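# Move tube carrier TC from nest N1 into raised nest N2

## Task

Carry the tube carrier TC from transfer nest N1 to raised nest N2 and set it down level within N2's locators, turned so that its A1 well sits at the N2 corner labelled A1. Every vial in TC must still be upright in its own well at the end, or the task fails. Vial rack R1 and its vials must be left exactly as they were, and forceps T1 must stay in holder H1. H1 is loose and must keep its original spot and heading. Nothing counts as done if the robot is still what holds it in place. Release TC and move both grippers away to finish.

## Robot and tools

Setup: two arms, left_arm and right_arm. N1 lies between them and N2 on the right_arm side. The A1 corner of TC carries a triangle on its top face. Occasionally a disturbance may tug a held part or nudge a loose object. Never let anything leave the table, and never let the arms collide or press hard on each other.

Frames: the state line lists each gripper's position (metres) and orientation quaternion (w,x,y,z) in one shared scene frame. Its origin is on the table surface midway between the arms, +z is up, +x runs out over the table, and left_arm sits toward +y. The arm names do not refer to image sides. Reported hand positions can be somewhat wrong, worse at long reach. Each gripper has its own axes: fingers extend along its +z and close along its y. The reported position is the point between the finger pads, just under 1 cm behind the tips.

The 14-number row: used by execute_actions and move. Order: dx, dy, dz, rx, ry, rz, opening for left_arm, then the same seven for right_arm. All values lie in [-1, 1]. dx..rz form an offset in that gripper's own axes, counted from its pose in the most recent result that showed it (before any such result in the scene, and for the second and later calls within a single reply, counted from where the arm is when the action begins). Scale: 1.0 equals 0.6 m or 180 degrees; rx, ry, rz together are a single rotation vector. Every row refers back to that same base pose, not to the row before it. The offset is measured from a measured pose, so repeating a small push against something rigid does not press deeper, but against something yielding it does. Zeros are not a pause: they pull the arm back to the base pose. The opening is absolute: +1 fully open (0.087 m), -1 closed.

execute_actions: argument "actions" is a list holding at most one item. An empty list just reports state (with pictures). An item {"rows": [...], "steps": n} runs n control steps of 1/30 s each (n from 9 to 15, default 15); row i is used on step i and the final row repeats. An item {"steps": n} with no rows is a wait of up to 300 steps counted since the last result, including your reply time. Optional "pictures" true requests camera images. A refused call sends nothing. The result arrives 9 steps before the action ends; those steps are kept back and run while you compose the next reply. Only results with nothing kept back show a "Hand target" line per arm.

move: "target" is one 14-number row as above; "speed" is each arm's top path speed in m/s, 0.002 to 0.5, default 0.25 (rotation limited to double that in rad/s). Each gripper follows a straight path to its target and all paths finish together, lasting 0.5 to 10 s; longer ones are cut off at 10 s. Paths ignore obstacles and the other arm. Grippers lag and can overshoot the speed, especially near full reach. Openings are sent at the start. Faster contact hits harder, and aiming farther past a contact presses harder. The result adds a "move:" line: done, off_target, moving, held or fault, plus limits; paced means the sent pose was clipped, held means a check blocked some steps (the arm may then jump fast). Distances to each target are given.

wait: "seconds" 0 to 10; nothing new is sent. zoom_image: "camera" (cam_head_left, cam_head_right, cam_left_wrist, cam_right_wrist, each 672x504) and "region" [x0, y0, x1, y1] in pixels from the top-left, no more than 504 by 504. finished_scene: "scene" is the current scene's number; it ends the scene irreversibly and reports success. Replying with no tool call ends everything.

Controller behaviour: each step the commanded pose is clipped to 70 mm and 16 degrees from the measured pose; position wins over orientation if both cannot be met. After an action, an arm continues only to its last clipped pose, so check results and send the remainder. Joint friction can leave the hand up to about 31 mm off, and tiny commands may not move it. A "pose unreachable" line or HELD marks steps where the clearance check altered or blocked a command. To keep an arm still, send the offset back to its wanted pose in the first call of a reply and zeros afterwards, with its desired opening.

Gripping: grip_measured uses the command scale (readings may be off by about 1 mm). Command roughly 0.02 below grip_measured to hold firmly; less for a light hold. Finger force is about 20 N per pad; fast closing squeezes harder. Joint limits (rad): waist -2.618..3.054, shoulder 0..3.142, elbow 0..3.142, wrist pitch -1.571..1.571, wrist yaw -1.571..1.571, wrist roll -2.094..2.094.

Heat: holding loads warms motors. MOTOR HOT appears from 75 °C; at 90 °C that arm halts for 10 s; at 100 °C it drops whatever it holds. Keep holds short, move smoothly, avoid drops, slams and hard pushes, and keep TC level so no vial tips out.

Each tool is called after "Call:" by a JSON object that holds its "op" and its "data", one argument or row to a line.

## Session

Call:
{"op": "execute_actions", "data": {
  "actions": []
}}

Scene clock: 0.00 s of 12600.00 s.
left_arm: end_effector_position=(+0.4309, +0.3260, +0.3713) grip_measured=+0.992 end_effector_quat_wxyz=(-0.334, +0.626, -0.560, +0.428) | right_arm: end_effector_position=(+0.3955, +0.0554, +0.2464) grip_measured=+0.983 end_effector_quat_wxyz=(+0.598, +0.121, +0.781, +0.137)
Joint positions: left_arm=[ 0.081  1.551  1.675 -0.553  0.136 -1.687  0.087] | right_arm=[ 0.926  1.898  1.614 -0.061  0.748  0.62   0.087]
Joint velocities: left_arm=[-0.002  0.002 -0.032 -0.022 -0.022  0.022  0.   ] | right_arm=[-0.002 -0.007 -0.017 -0.051 -0.037  0.022  0.   ]
Hand target (left_arm): +0.431, +0.326, +0.371; -0.334, +0.626, -0.560, +0.428
Hand target (right_arm): +0.395, +0.055, +0.246; +0.598, +0.121, +0.781, +0.137

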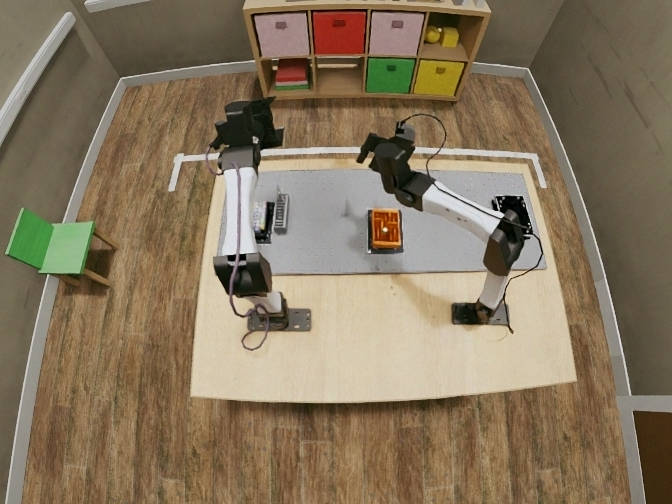

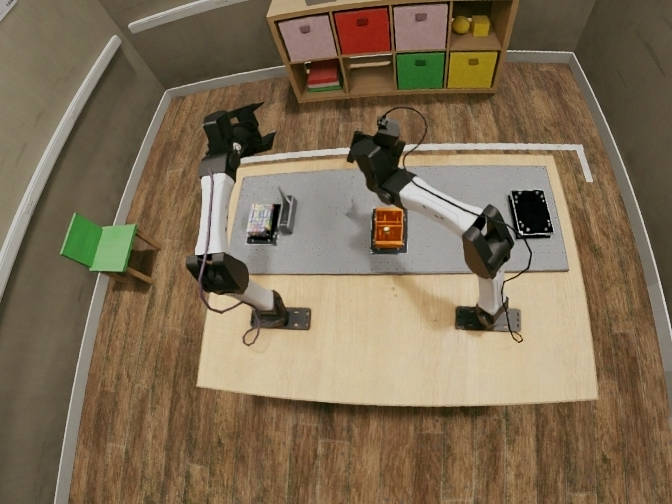

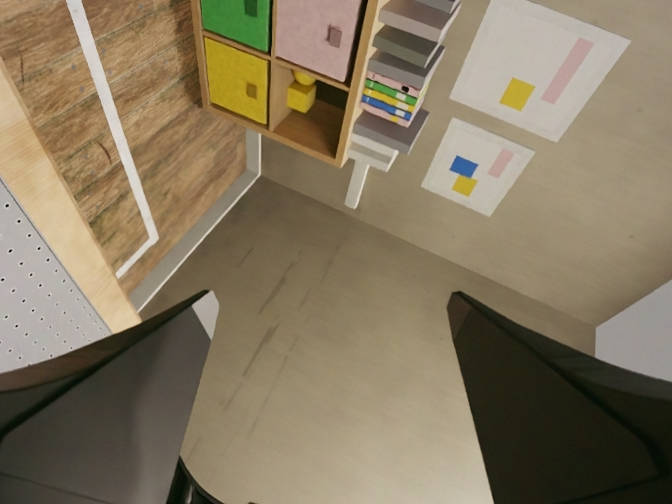

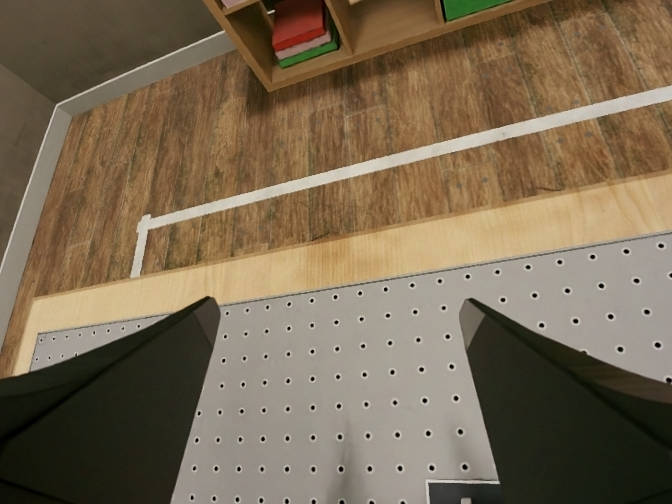

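Call:
{"op": "move", "data": {
  "target": [0,0,0,0,0,0,1,0.26,-0.151,-0.178,0.094,0.411,-0.083,1],
  "speed": 0.3
}}

Call:
{"op": "zoom_image", "data": {
  "camera": "cam_head_right",
  "region": [490, 170, 570, 250]
}}

Scene clock: 3.43 s of 12600.00 s.
left_arm: end_effector_position=(+0.4309, +0.3260, +0.3713) grip_measured=+0.992 end_effector_quat_wxyz=(-0.334, +0.626, -0.560, +0.428) | right_arm: end_effector_position=(+0.2495, +0.0209, +0.0999) grip_measured=+0.983 end_effector_quat_wxyz=(+0.008, -0.006, +1.000, +0.003)
Joint positions: left_arm=[ 0.081  1.551  1.675 -0.553  0.136 -1.687  0.087] | right_arm=[ 0.829  2.367  2.334 -1.522  0.007  0.743  0.087]
Joint velocities: left_arm=[ 0.017 -0.012 -0.017 -0.066 -0.007 -0.095 -0.   ] | right_arm=[-0.007 -0.012 -0.007  0.022 -0.051 -0.007 -0.   ]
Hand target (left_arm): +0.431, +0.326, +0.371; -0.334, +0.626, -0.560, +0.428
Hand target (right_arm): +0.251, +0.020, +0.099; +0.001, -0.005, +1.000, +0.004
Off the commanded pose (left_arm): 0.000 m, 0 deg.
Off the commanded pose (right_arm): 0.002 m, 1 deg.
Kept back: nothing.
move: done

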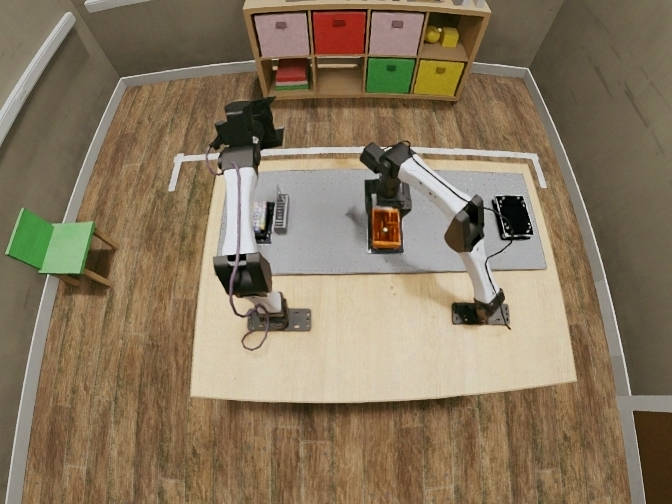

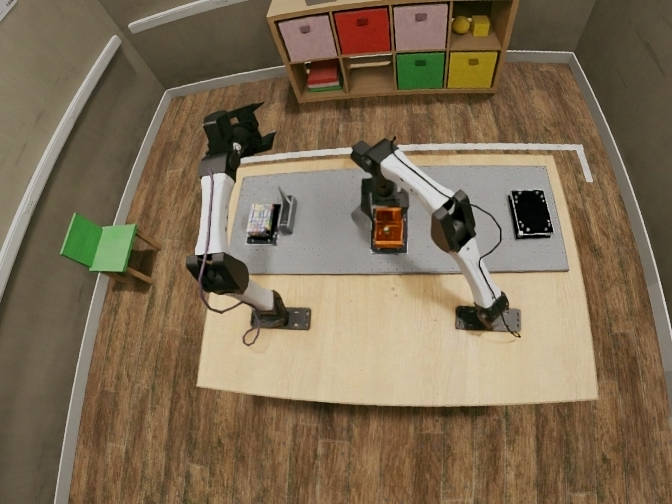

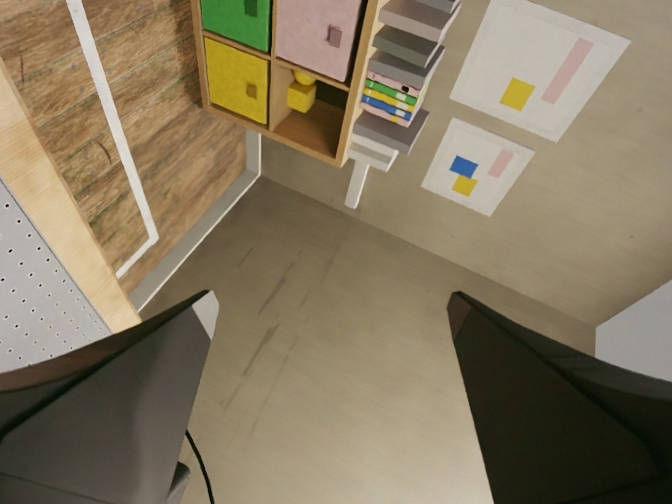

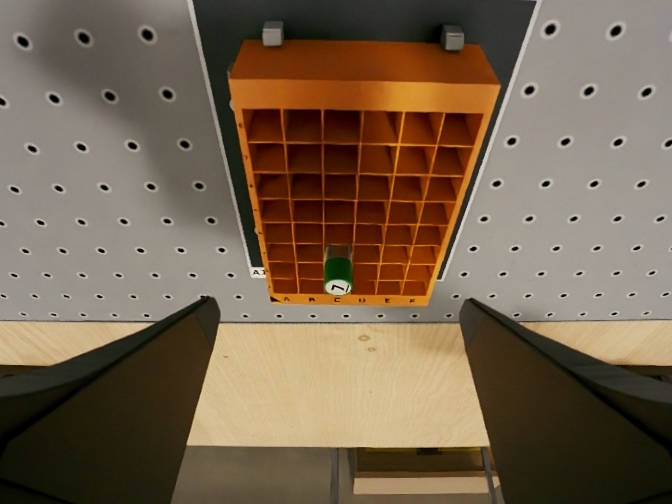

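Region (490, 170, 570, 250) of cam_head_right's 672x504 image, scaled by 6.300, with more detail than that image has.

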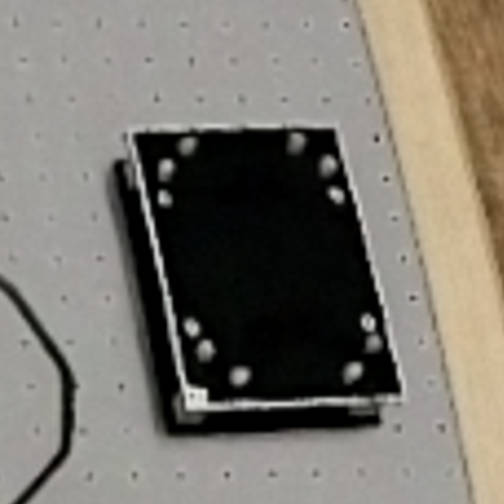

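Call:
{"op": "move", "data": {
  "target": [0,0,0,0,0,0,1,-0.008,-0.012,0.06,0.002,0.004,0.011,1],
  "speed": 0.08
}}

Scene clock: 4.67 s of 12600.00 s.
left_arm: end_effector_position=(+0.4309, +0.3260, +0.3713) grip_measured=+0.992 end_effector_quat_wxyz=(-0.334, +0.626, -0.560, +0.428) | right_arm: end_effector_position=(+0.2529, +0.0149, +0.0604) grip_measured=+0.983 end_effector_quat_wxyz=(-0.003, +0.006, +1.000, -0.007)
Joint positions: left_arm=[ 0.081  1.551  1.675 -0.553  0.136 -1.687  0.087] | right_arm=[ 0.813  2.367  2.172 -1.389  0.006  0.749  0.087]
Joint velocities: left_arm=[ 0.002 -0.002  0.002  0.022 -0.007 -0.007  0.   ] | right_arm=[-0.007 -0.017 -0.002 -0.022 -0.081 -0.051  0.   ]
Hand target (left_arm): +0.431, +0.326, +0.371; -0.334, +0.626, -0.560, +0.428
Hand target (right_arm): +0.254, +0.014, +0.064; +0.002, +0.011, +1.000, -0.000
Off the commanded pose (left_arm): 0.000 m, 0 deg.
Off the commanded pose (right_arm): 0.004 m, 1 deg.
Kept back: nothing.
move: done

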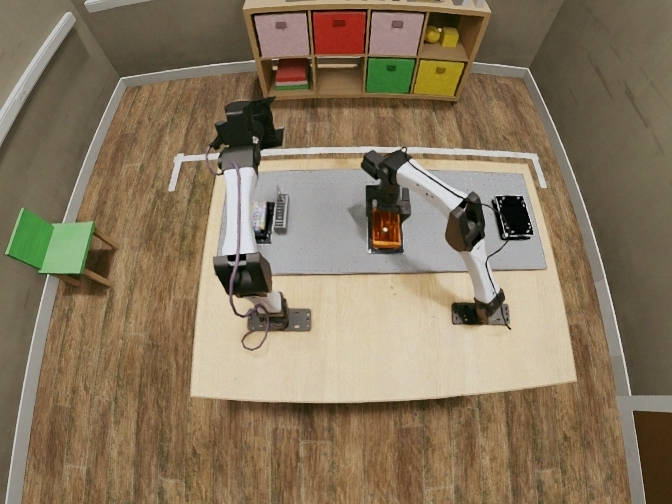

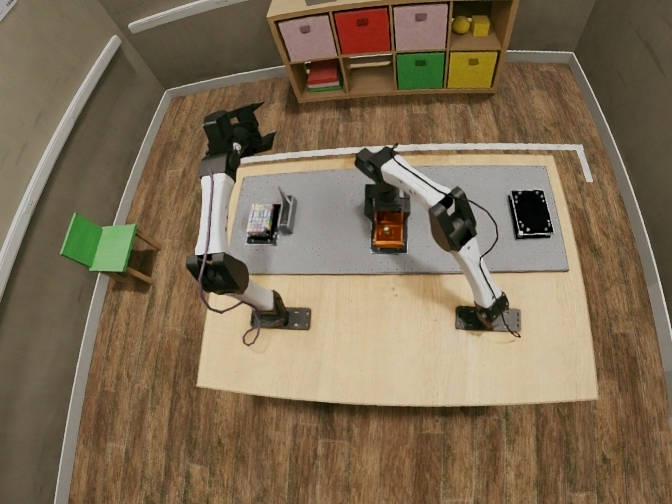

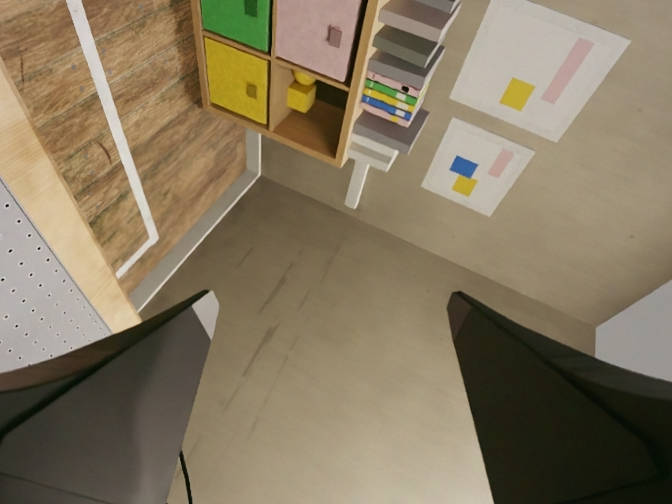

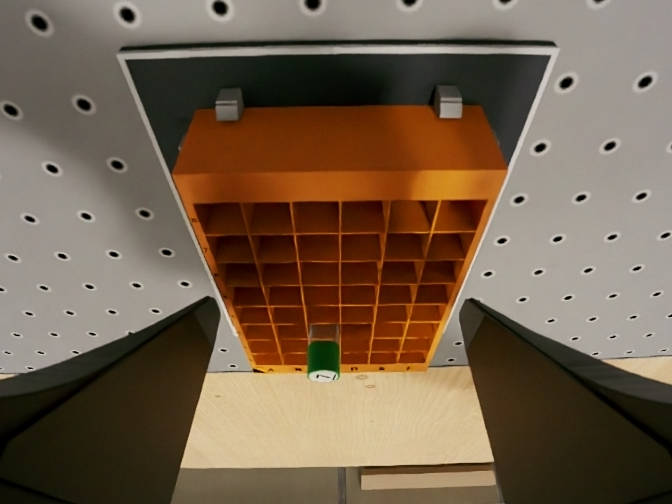

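Call:
{"op": "move", "data": {
  "target": [0,0,0,0,0,0,1,0,0,0.052,-0.004,-0.002,0,1],
  "speed": 0.05
}}

Scene clock: 7.33 s of 12600.00 s.
left_arm: end_effector_position=(+0.4309, +0.3260, +0.3713) grip_measured=+0.992 end_effector_quat_wxyz=(-0.334, +0.626, -0.560, +0.428) | right_arm: end_effector_position=(+0.2509, +0.0138, +0.0284) grip_measured=+0.983 end_effector_quat_wxyz=(-0.006, +0.006, +1.000, -0.008)
Joint positions: left_arm=[ 0.081  1.551  1.675 -0.553  0.136 -1.687  0.087] | right_arm=[ 0.813  2.367  2.044 -1.268  0.003  0.749  0.087]
Joint velocities: left_arm=[-0.007  0.002 -0.012 -0.081  0.037 -0.066  0.   ] | right_arm=[ 0.002 -0.002 -0.012  0.007  0.022 -0.007 -0.   ]
Hand target (left_arm): +0.431, +0.326, +0.371; -0.334, +0.626, -0.560, +0.428
Hand target (right_arm): +0.252, +0.014, +0.029; +0.000, +0.006, +1.000, -0.001
Off the commanded pose (left_arm): 0.000 m, 0 deg.
Off the commanded pose (right_arm): 0.002 m, 1 deg.
Kept back: nothing.
move: done

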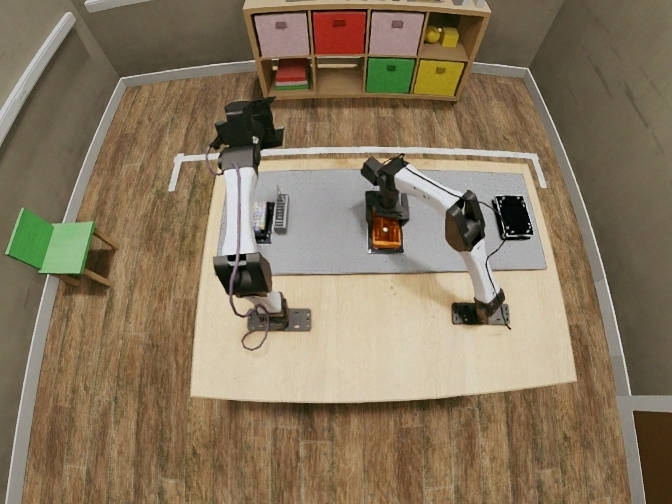

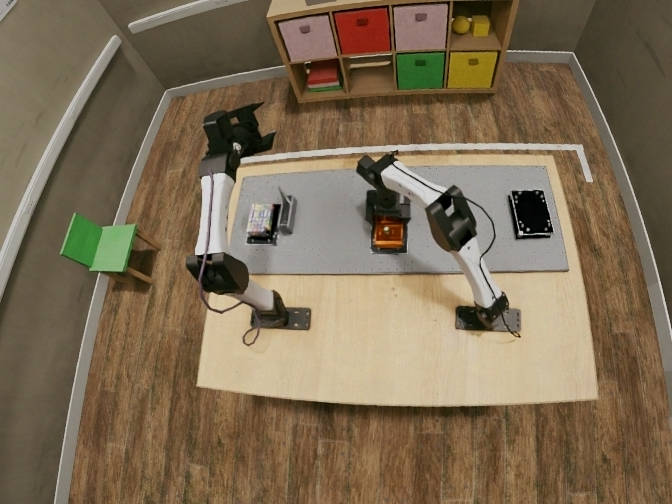

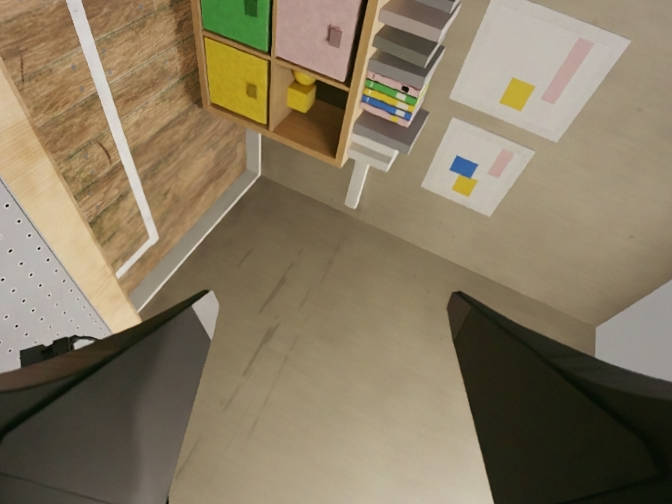

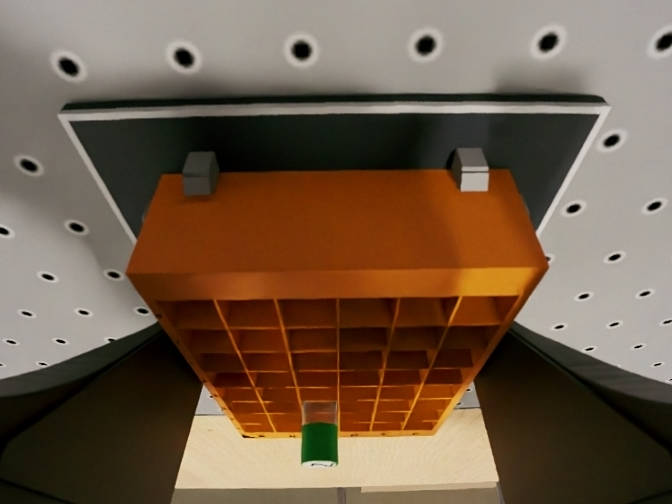

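Call:
{"op": "move", "data": {
  "target": [0,0,0,0,0,0,1,0,0,0,0,0,0,0.89]
}}

Call:
{"op": "move", "data": {
  "target": [0,0,0,0,0,0,1,0,0,-0.125,0,0,0,0.89],
  "speed": 0.1
}}

Call:
{"op": "move", "data": {
  "target": [0,0,0,0,0,0,1,-0.08,-0.79,0,0,0,-0.014,0.89],
  "speed": 0.2
}}

Scene clock: 8.47 s of 12600.00 s.
left_arm: end_effector_position=(+0.4309, +0.3260, +0.3713) grip_measured=+0.992 end_effector_quat_wxyz=(-0.334, +0.626, -0.560, +0.428) | right_arm: end_effector_position=(+0.2509, +0.0140, +0.0284) grip_measured=+0.930 end_effector_quat_wxyz=(-0.006, +0.006, +1.000, -0.008)
Joint positions: left_arm=[ 0.081  1.551  1.675 -0.553  0.136 -1.687  0.087] | right_arm=[ 0.813  2.367  2.044 -1.267  0.003  0.749  0.084]
Joint velocities: left_arm=[-0.017 -0.012 -0.002 -0.007 -0.022 -0.007 -0.001] | right_arm=[ 0.007  0.002  0.002 -0.081  0.022 -0.051  0.   ]
Hand target (left_arm): +0.431, +0.326, +0.371; -0.334, +0.626, -0.560, +0.428
Hand target (right_arm): +0.251, +0.014, +0.028; -0.006, +0.006, +1.000, -0.008
Off the commanded pose (left_arm): 0.000 m, 0 deg.
Off the commanded pose (right_arm): 0.000 m, 0 deg.
Kept back: nothing.
move: done

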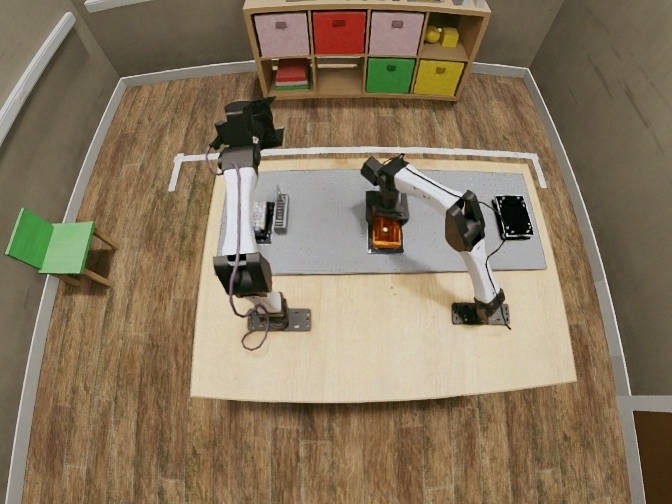

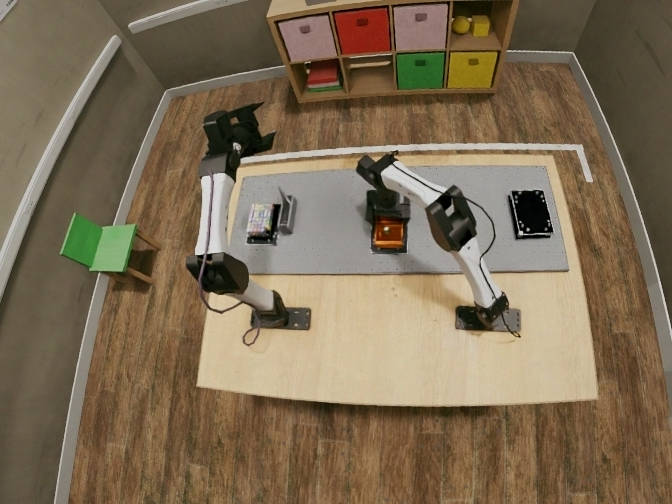

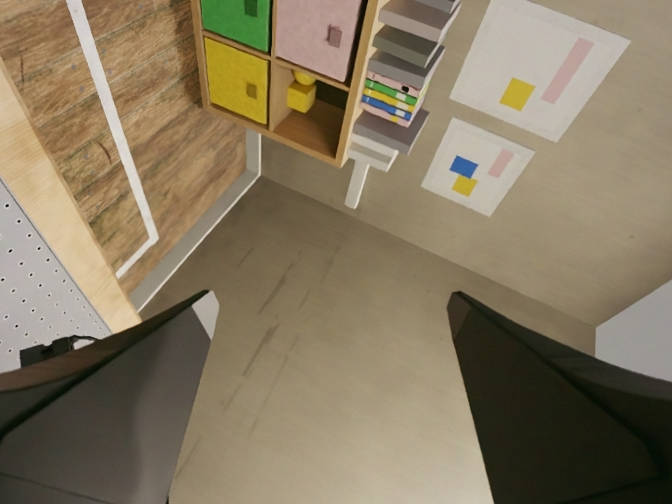

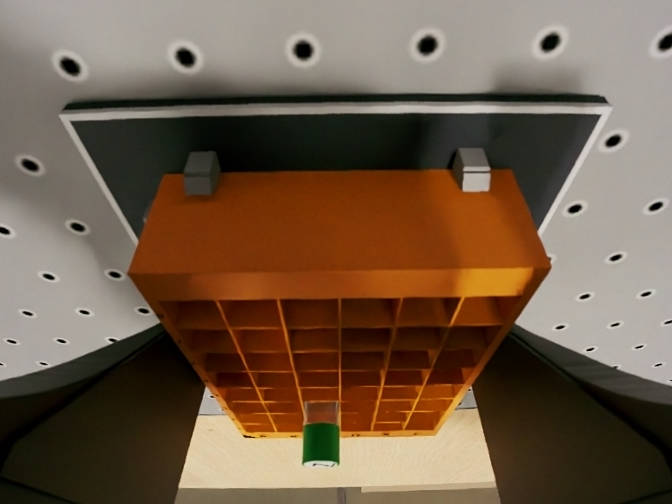

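Scene clock: 9.73 s of 12600.00 s.
left_arm: end_effector_position=(+0.4309, +0.3260, +0.3713) grip_measured=+0.992 end_effector_quat_wxyz=(-0.334, +0.626, -0.560, +0.428) | right_arm: end_effector_position=(+0.2532, +0.0161, +0.1020) grip_measured=+0.930 end_effector_quat_wxyz=(+0.005, +0.006, +1.000, +0.003)
Joint positions: left_arm=[ 0.081  1.551  1.675 -0.553  0.136 -1.687  0.087] | right_arm=[ 0.813  2.37   2.347 -1.537  0.003  0.749  0.084]
Joint velocities: left_arm=[ 0.012  0.007  0.007  0.007  0.007 -0.022  0.   ] | right_arm=[-0.012  0.002  0.002 -0.022  0.007 -0.007 -0.001]
Hand target (left_arm): +0.431, +0.326, +0.371; -0.334, +0.626, -0.560, +0.428
Hand target (right_arm): +0.253, +0.015, +0.103; +0.002, +0.006, +1.000, +0.001
Off the commanded pose (left_arm): 0.000 m, 0 deg.
Off the commanded pose (right_arm): 0.002 m, 2 deg.
joint sent to its limit (right arm) — the command would take joint 4 (wrist pitch) past its lower limit, so that joint was sent only as far as its limit.
Kept back: nothing.
move: done

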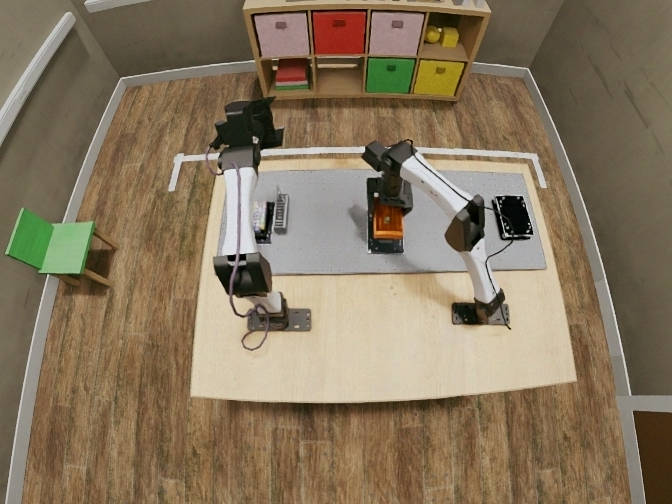

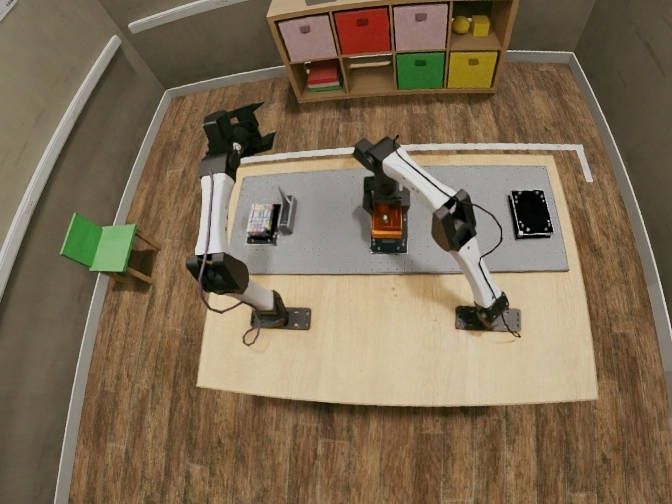

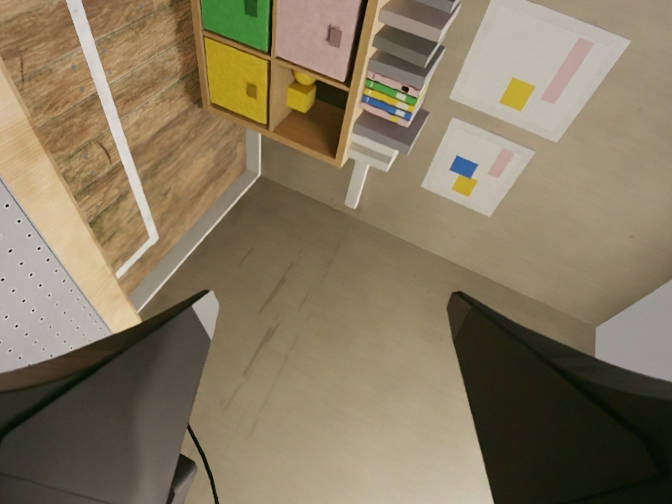

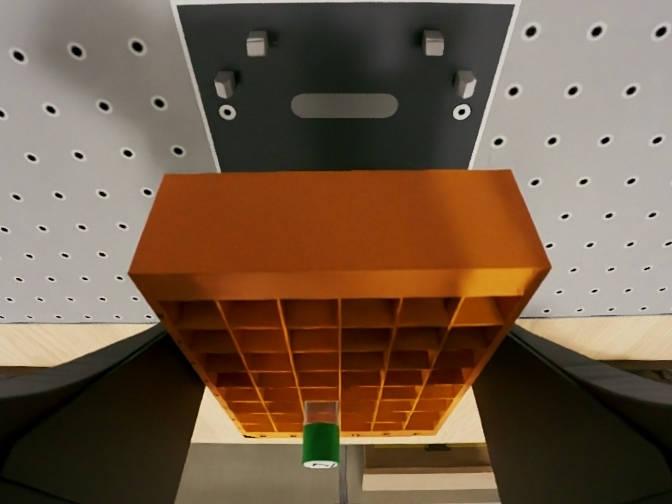

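Scene clock: 12.70 s of 12600.00 s.
left_arm: end_effector_position=(+0.4309, +0.3260, +0.3713) grip_measured=+0.992 end_effector_quat_wxyz=(-0.334, +0.626, -0.560, +0.428) | right_arm: end_effector_position=(+0.2898, -0.4619, +0.0997) grip_measured=+0.930 end_effector_quat_wxyz=(+0.008, -0.011, +1.000, -0.006)
Joint positions: left_arm=[ 0.081  1.551  1.675 -0.553  0.136 -1.687  0.087] | right_arm=[-0.345  2.11   1.908 -1.35   0.005 -0.442  0.084]
Joint velocities: left_arm=[-0.012 -0.002  0.002 -0.051 -0.037 -0.037  0.001] | right_arm=[ 0.002  0.012 -0.007  0.081  0.066 -0.037 -0.001]
Hand target (left_arm): +0.431, +0.326, +0.371; -0.334, +0.626, -0.560, +0.428
Hand target (right_arm): +0.291, -0.461, +0.101; +0.004, -0.016, +1.000, -0.002
Off the commanded pose (left_arm): 0.000 m, 0 deg.
Off the commanded pose (right_arm): 0.007 m, 1 deg.
Kept back: nothing.
move: done

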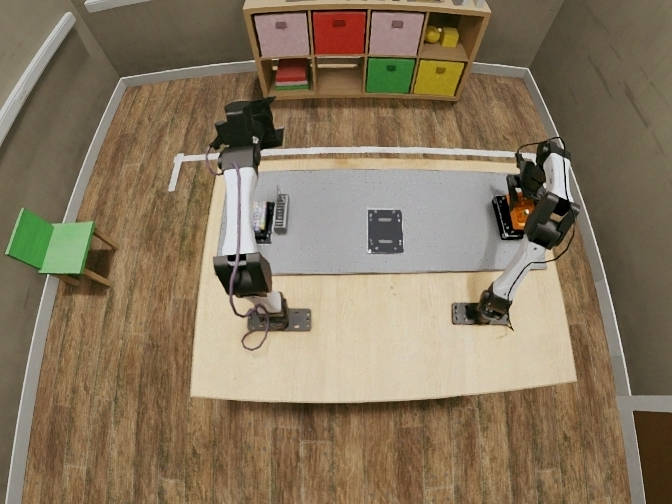

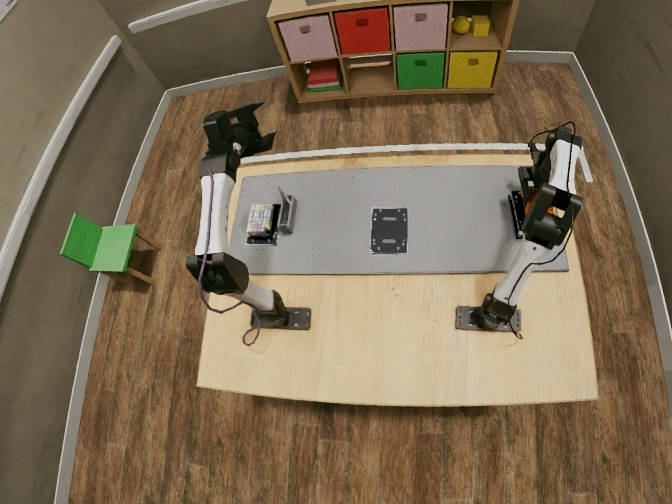

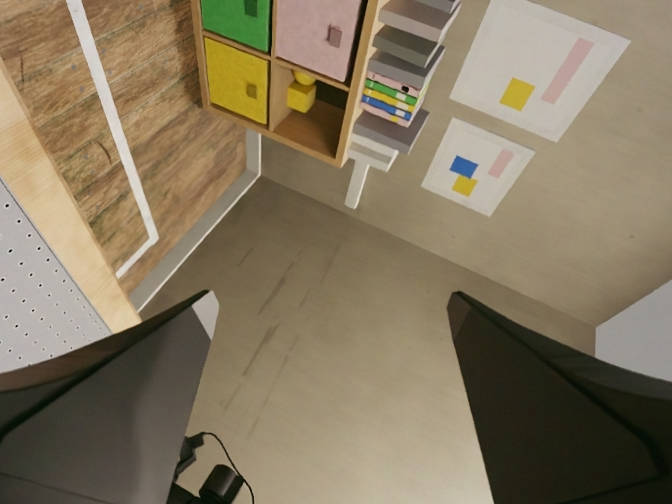

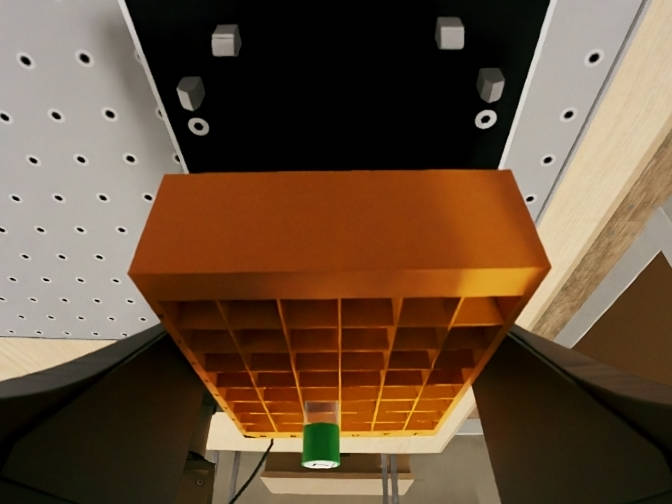

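Call:
{"op": "move", "data": {
  "target": [0,0,0,0,0,0,1,-0.028,-0.002,0.035,-0.003,0.005,-0.007,0.89],
  "speed": 0.05
}}

Scene clock: 15.57 s of 12600.00 s.
left_arm: end_effector_position=(+0.4309, +0.3260, +0.3713) grip_measured=+0.992 end_effector_quat_wxyz=(-0.334, +0.626, -0.560, +0.428) | right_arm: end_effector_position=(+0.2984, -0.4624, +0.0782) grip_measured=+0.930 end_effector_quat_wxyz=(-0.010, -0.016, +1.000, +0.002)
Joint positions: left_arm=[ 0.081  1.551  1.675 -0.553  0.136 -1.687  0.087] | right_arm=[-0.337  2.188  1.94  -1.343  0.005 -0.444  0.084]
Joint velocities: left_arm=[-0.002  0.007 -0.007 -0.022 -0.022  0.007  0.001] | right_arm=[ 0.012 -0.007  0.007  0.007 -0.022 -0.081  0.001]
Hand target (left_arm): +0.431, +0.326, +0.371; -0.334, +0.626, -0.560, +0.428
Hand target (right_arm): +0.307, -0.463, +0.079; -0.000, -0.022, +1.000, -0.001
Off the commanded pose (left_arm): 0.000 m, 0 deg.
Off the commanded pose (right_arm): 0.009 m, 1 deg.
Kept back: nothing.
move: done

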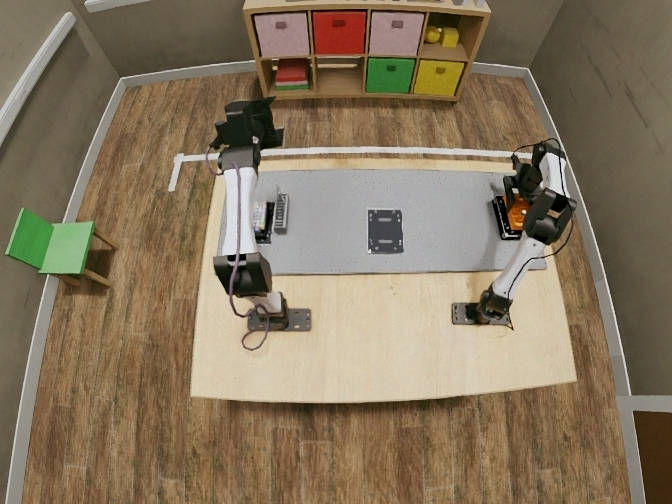

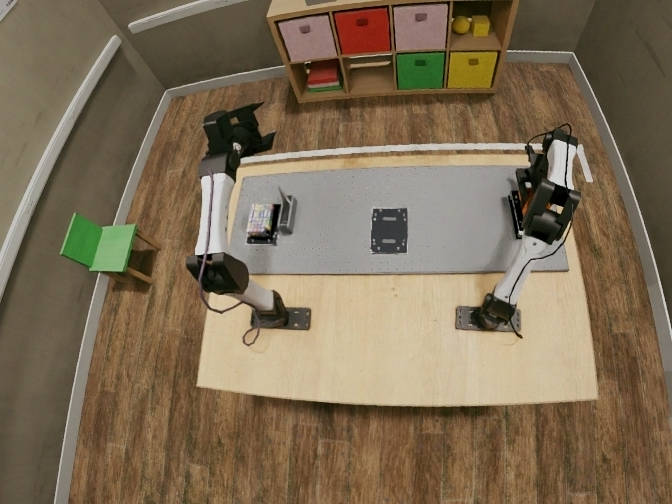

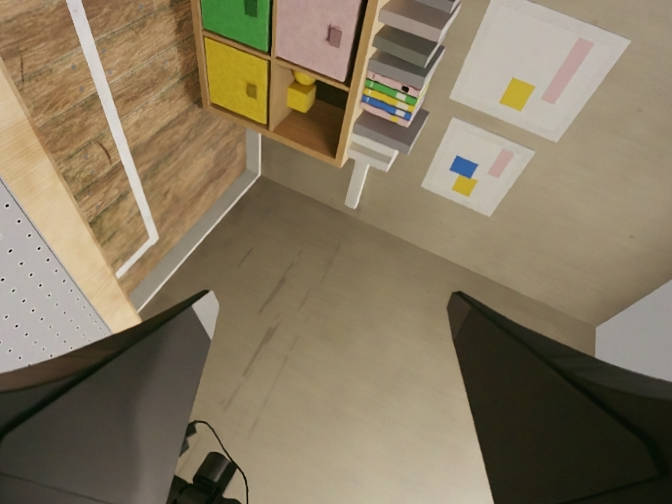

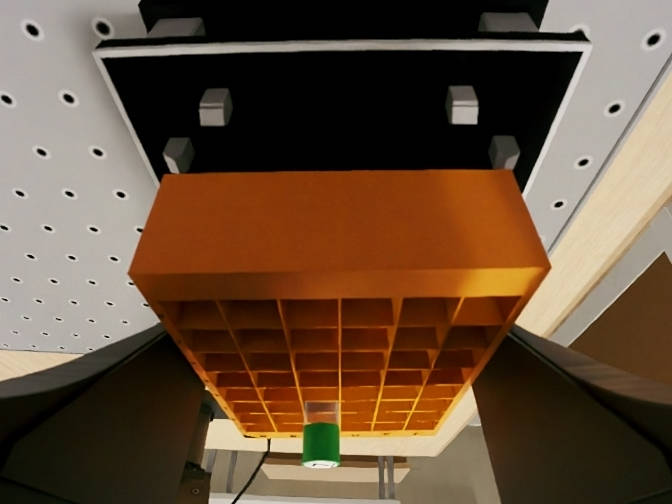

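Need about +8 mm x.

Call:
{"op": "move", "data": {
  "target": [0,0,0,0,0,0,1,-0.018,0,0,0,-0.006,0,0.89],
  "speed": 0.04
}}

Scene clock: 16.53 s of 12600.00 s.
left_arm: end_effector_position=(+0.4309, +0.3260, +0.3713) grip_measured=+0.992 end_effector_quat_wxyz=(-0.334, +0.626, -0.560, +0.428) | right_arm: end_effector_position=(+0.3021, -0.4640, +0.0782) grip_measured=+0.930 end_effector_quat_wxyz=(-0.007, -0.015, +1.000, +0.001)
Joint positions: left_arm=[ 0.081  1.551  1.675 -0.553  0.136 -1.687  0.087] | right_arm=[-0.337  2.199  1.959 -1.343  0.005 -0.442  0.084]
Joint velocities: left_arm=[-0.017 -0.007 -0.002  0.022 -0.051 -0.007 -0.001] | right_arm=[ 0.002  0.002 -0.017 -0.007  0.037  0.037 -0.002]
Hand target (left_arm): +0.431, +0.326, +0.371; -0.334, +0.626, -0.560, +0.428
Hand target (right_arm): +0.309, -0.462, +0.078; -0.000, -0.016, +1.000, +0.002
Off the commanded pose (left_arm): 0.000 m, 0 deg.
Off the commanded pose (right_arm): 0.007 m, 1 deg.
Kept back: nothing.
move: done

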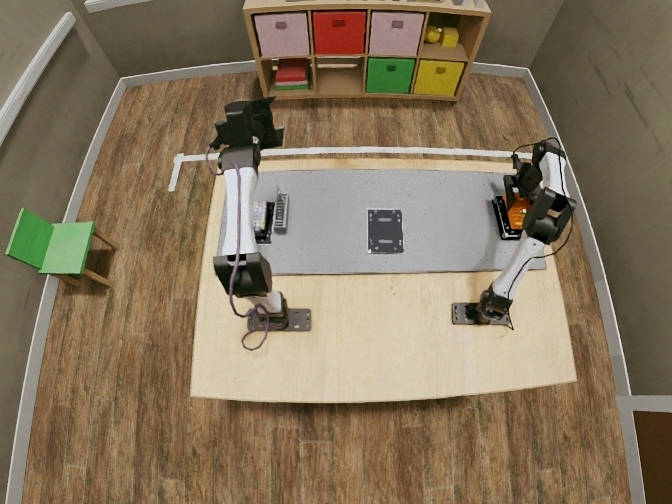

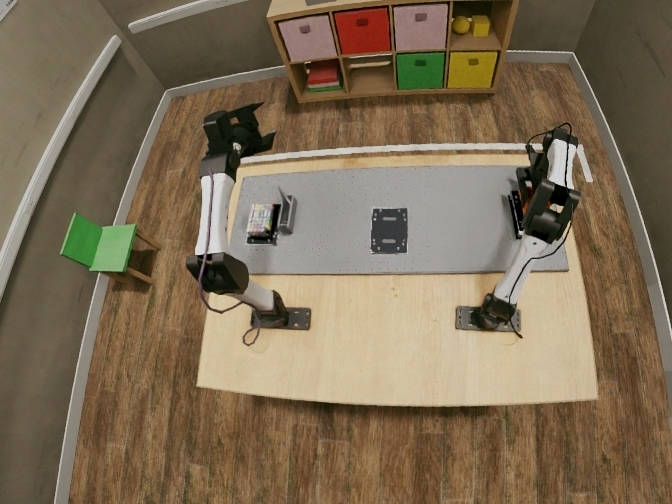

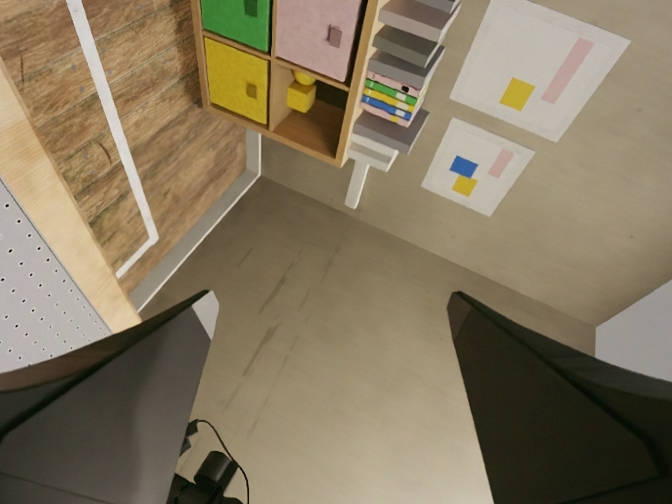

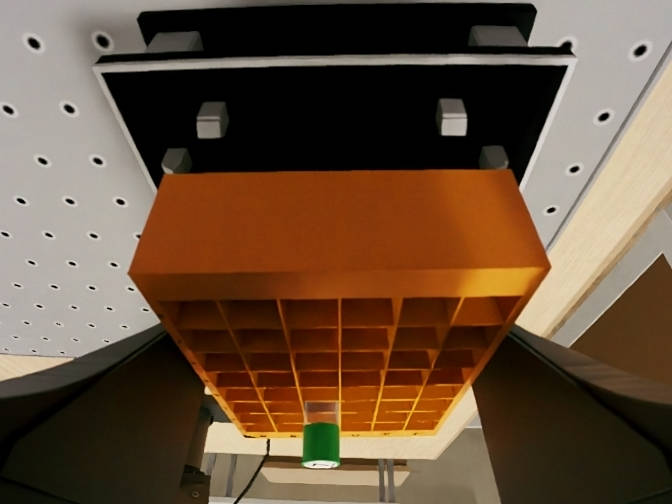

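Call:
{"op": "move", "data": {
  "target": [0,0,0,0,0,0,1,-0.012,0.008,0.008,0,-0.004,-0.002,0.89],
  "speed": 0.04
}}

Scene clock: 17.53 s of 12600.00 s.
left_arm: end_effector_position=(+0.4309, +0.3260, +0.3713) grip_measured=+0.992 end_effector_quat_wxyz=(-0.334, +0.626, -0.560, +0.428) | right_arm: end_effector_position=(+0.3068, -0.4623, +0.0776) grip_measured=+0.930 end_effector_quat_wxyz=(-0.000, -0.018, +1.000, -0.002)
Joint positions: left_arm=[ 0.081  1.551  1.675 -0.553  0.136 -1.687  0.087] | right_arm=[-0.328  2.199  1.959 -1.329  0.005 -0.439  0.084]
Joint velocities: left_arm=[-0.017 -0.002  0.007 -0.022 -0.007 -0.081 -0.001] | right_arm=[-0.017 -0.012  0.002 -0.007 -0.11  -0.007 -0.001]
Hand target (left_arm): +0.431, +0.326, +0.371; -0.334, +0.626, -0.560, +0.428
Hand target (right_arm): +0.309, -0.459, +0.073; -0.000, -0.018, +1.000, +0.001
Off the commanded pose (left_arm): 0.000 m, 0 deg.
Off the commanded pose (right_arm): 0.006 m, 0 deg.
Kept back: nothing.
move: done

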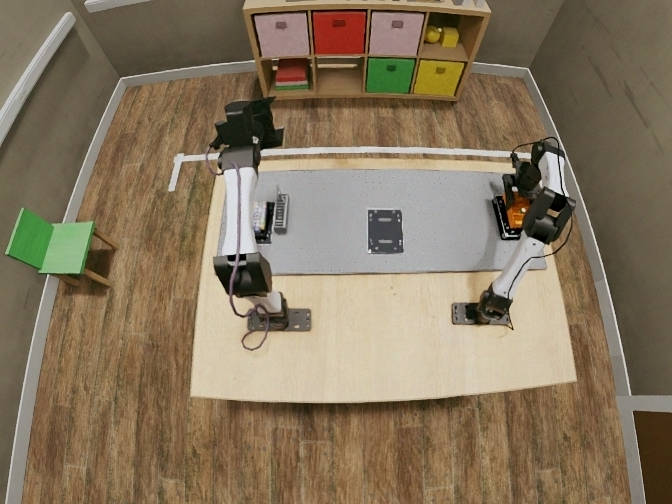

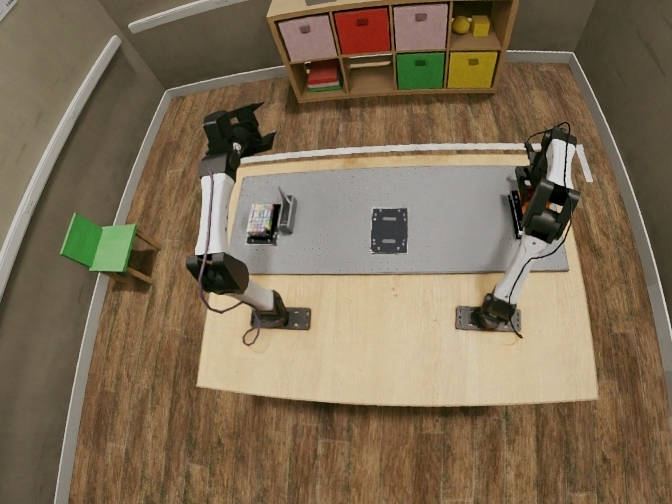

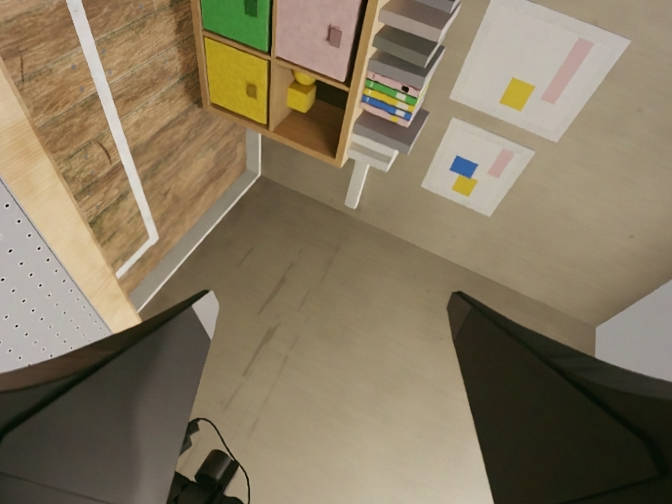

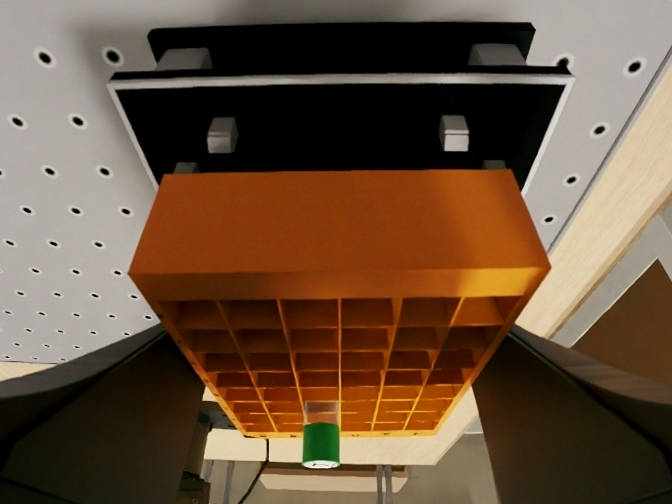

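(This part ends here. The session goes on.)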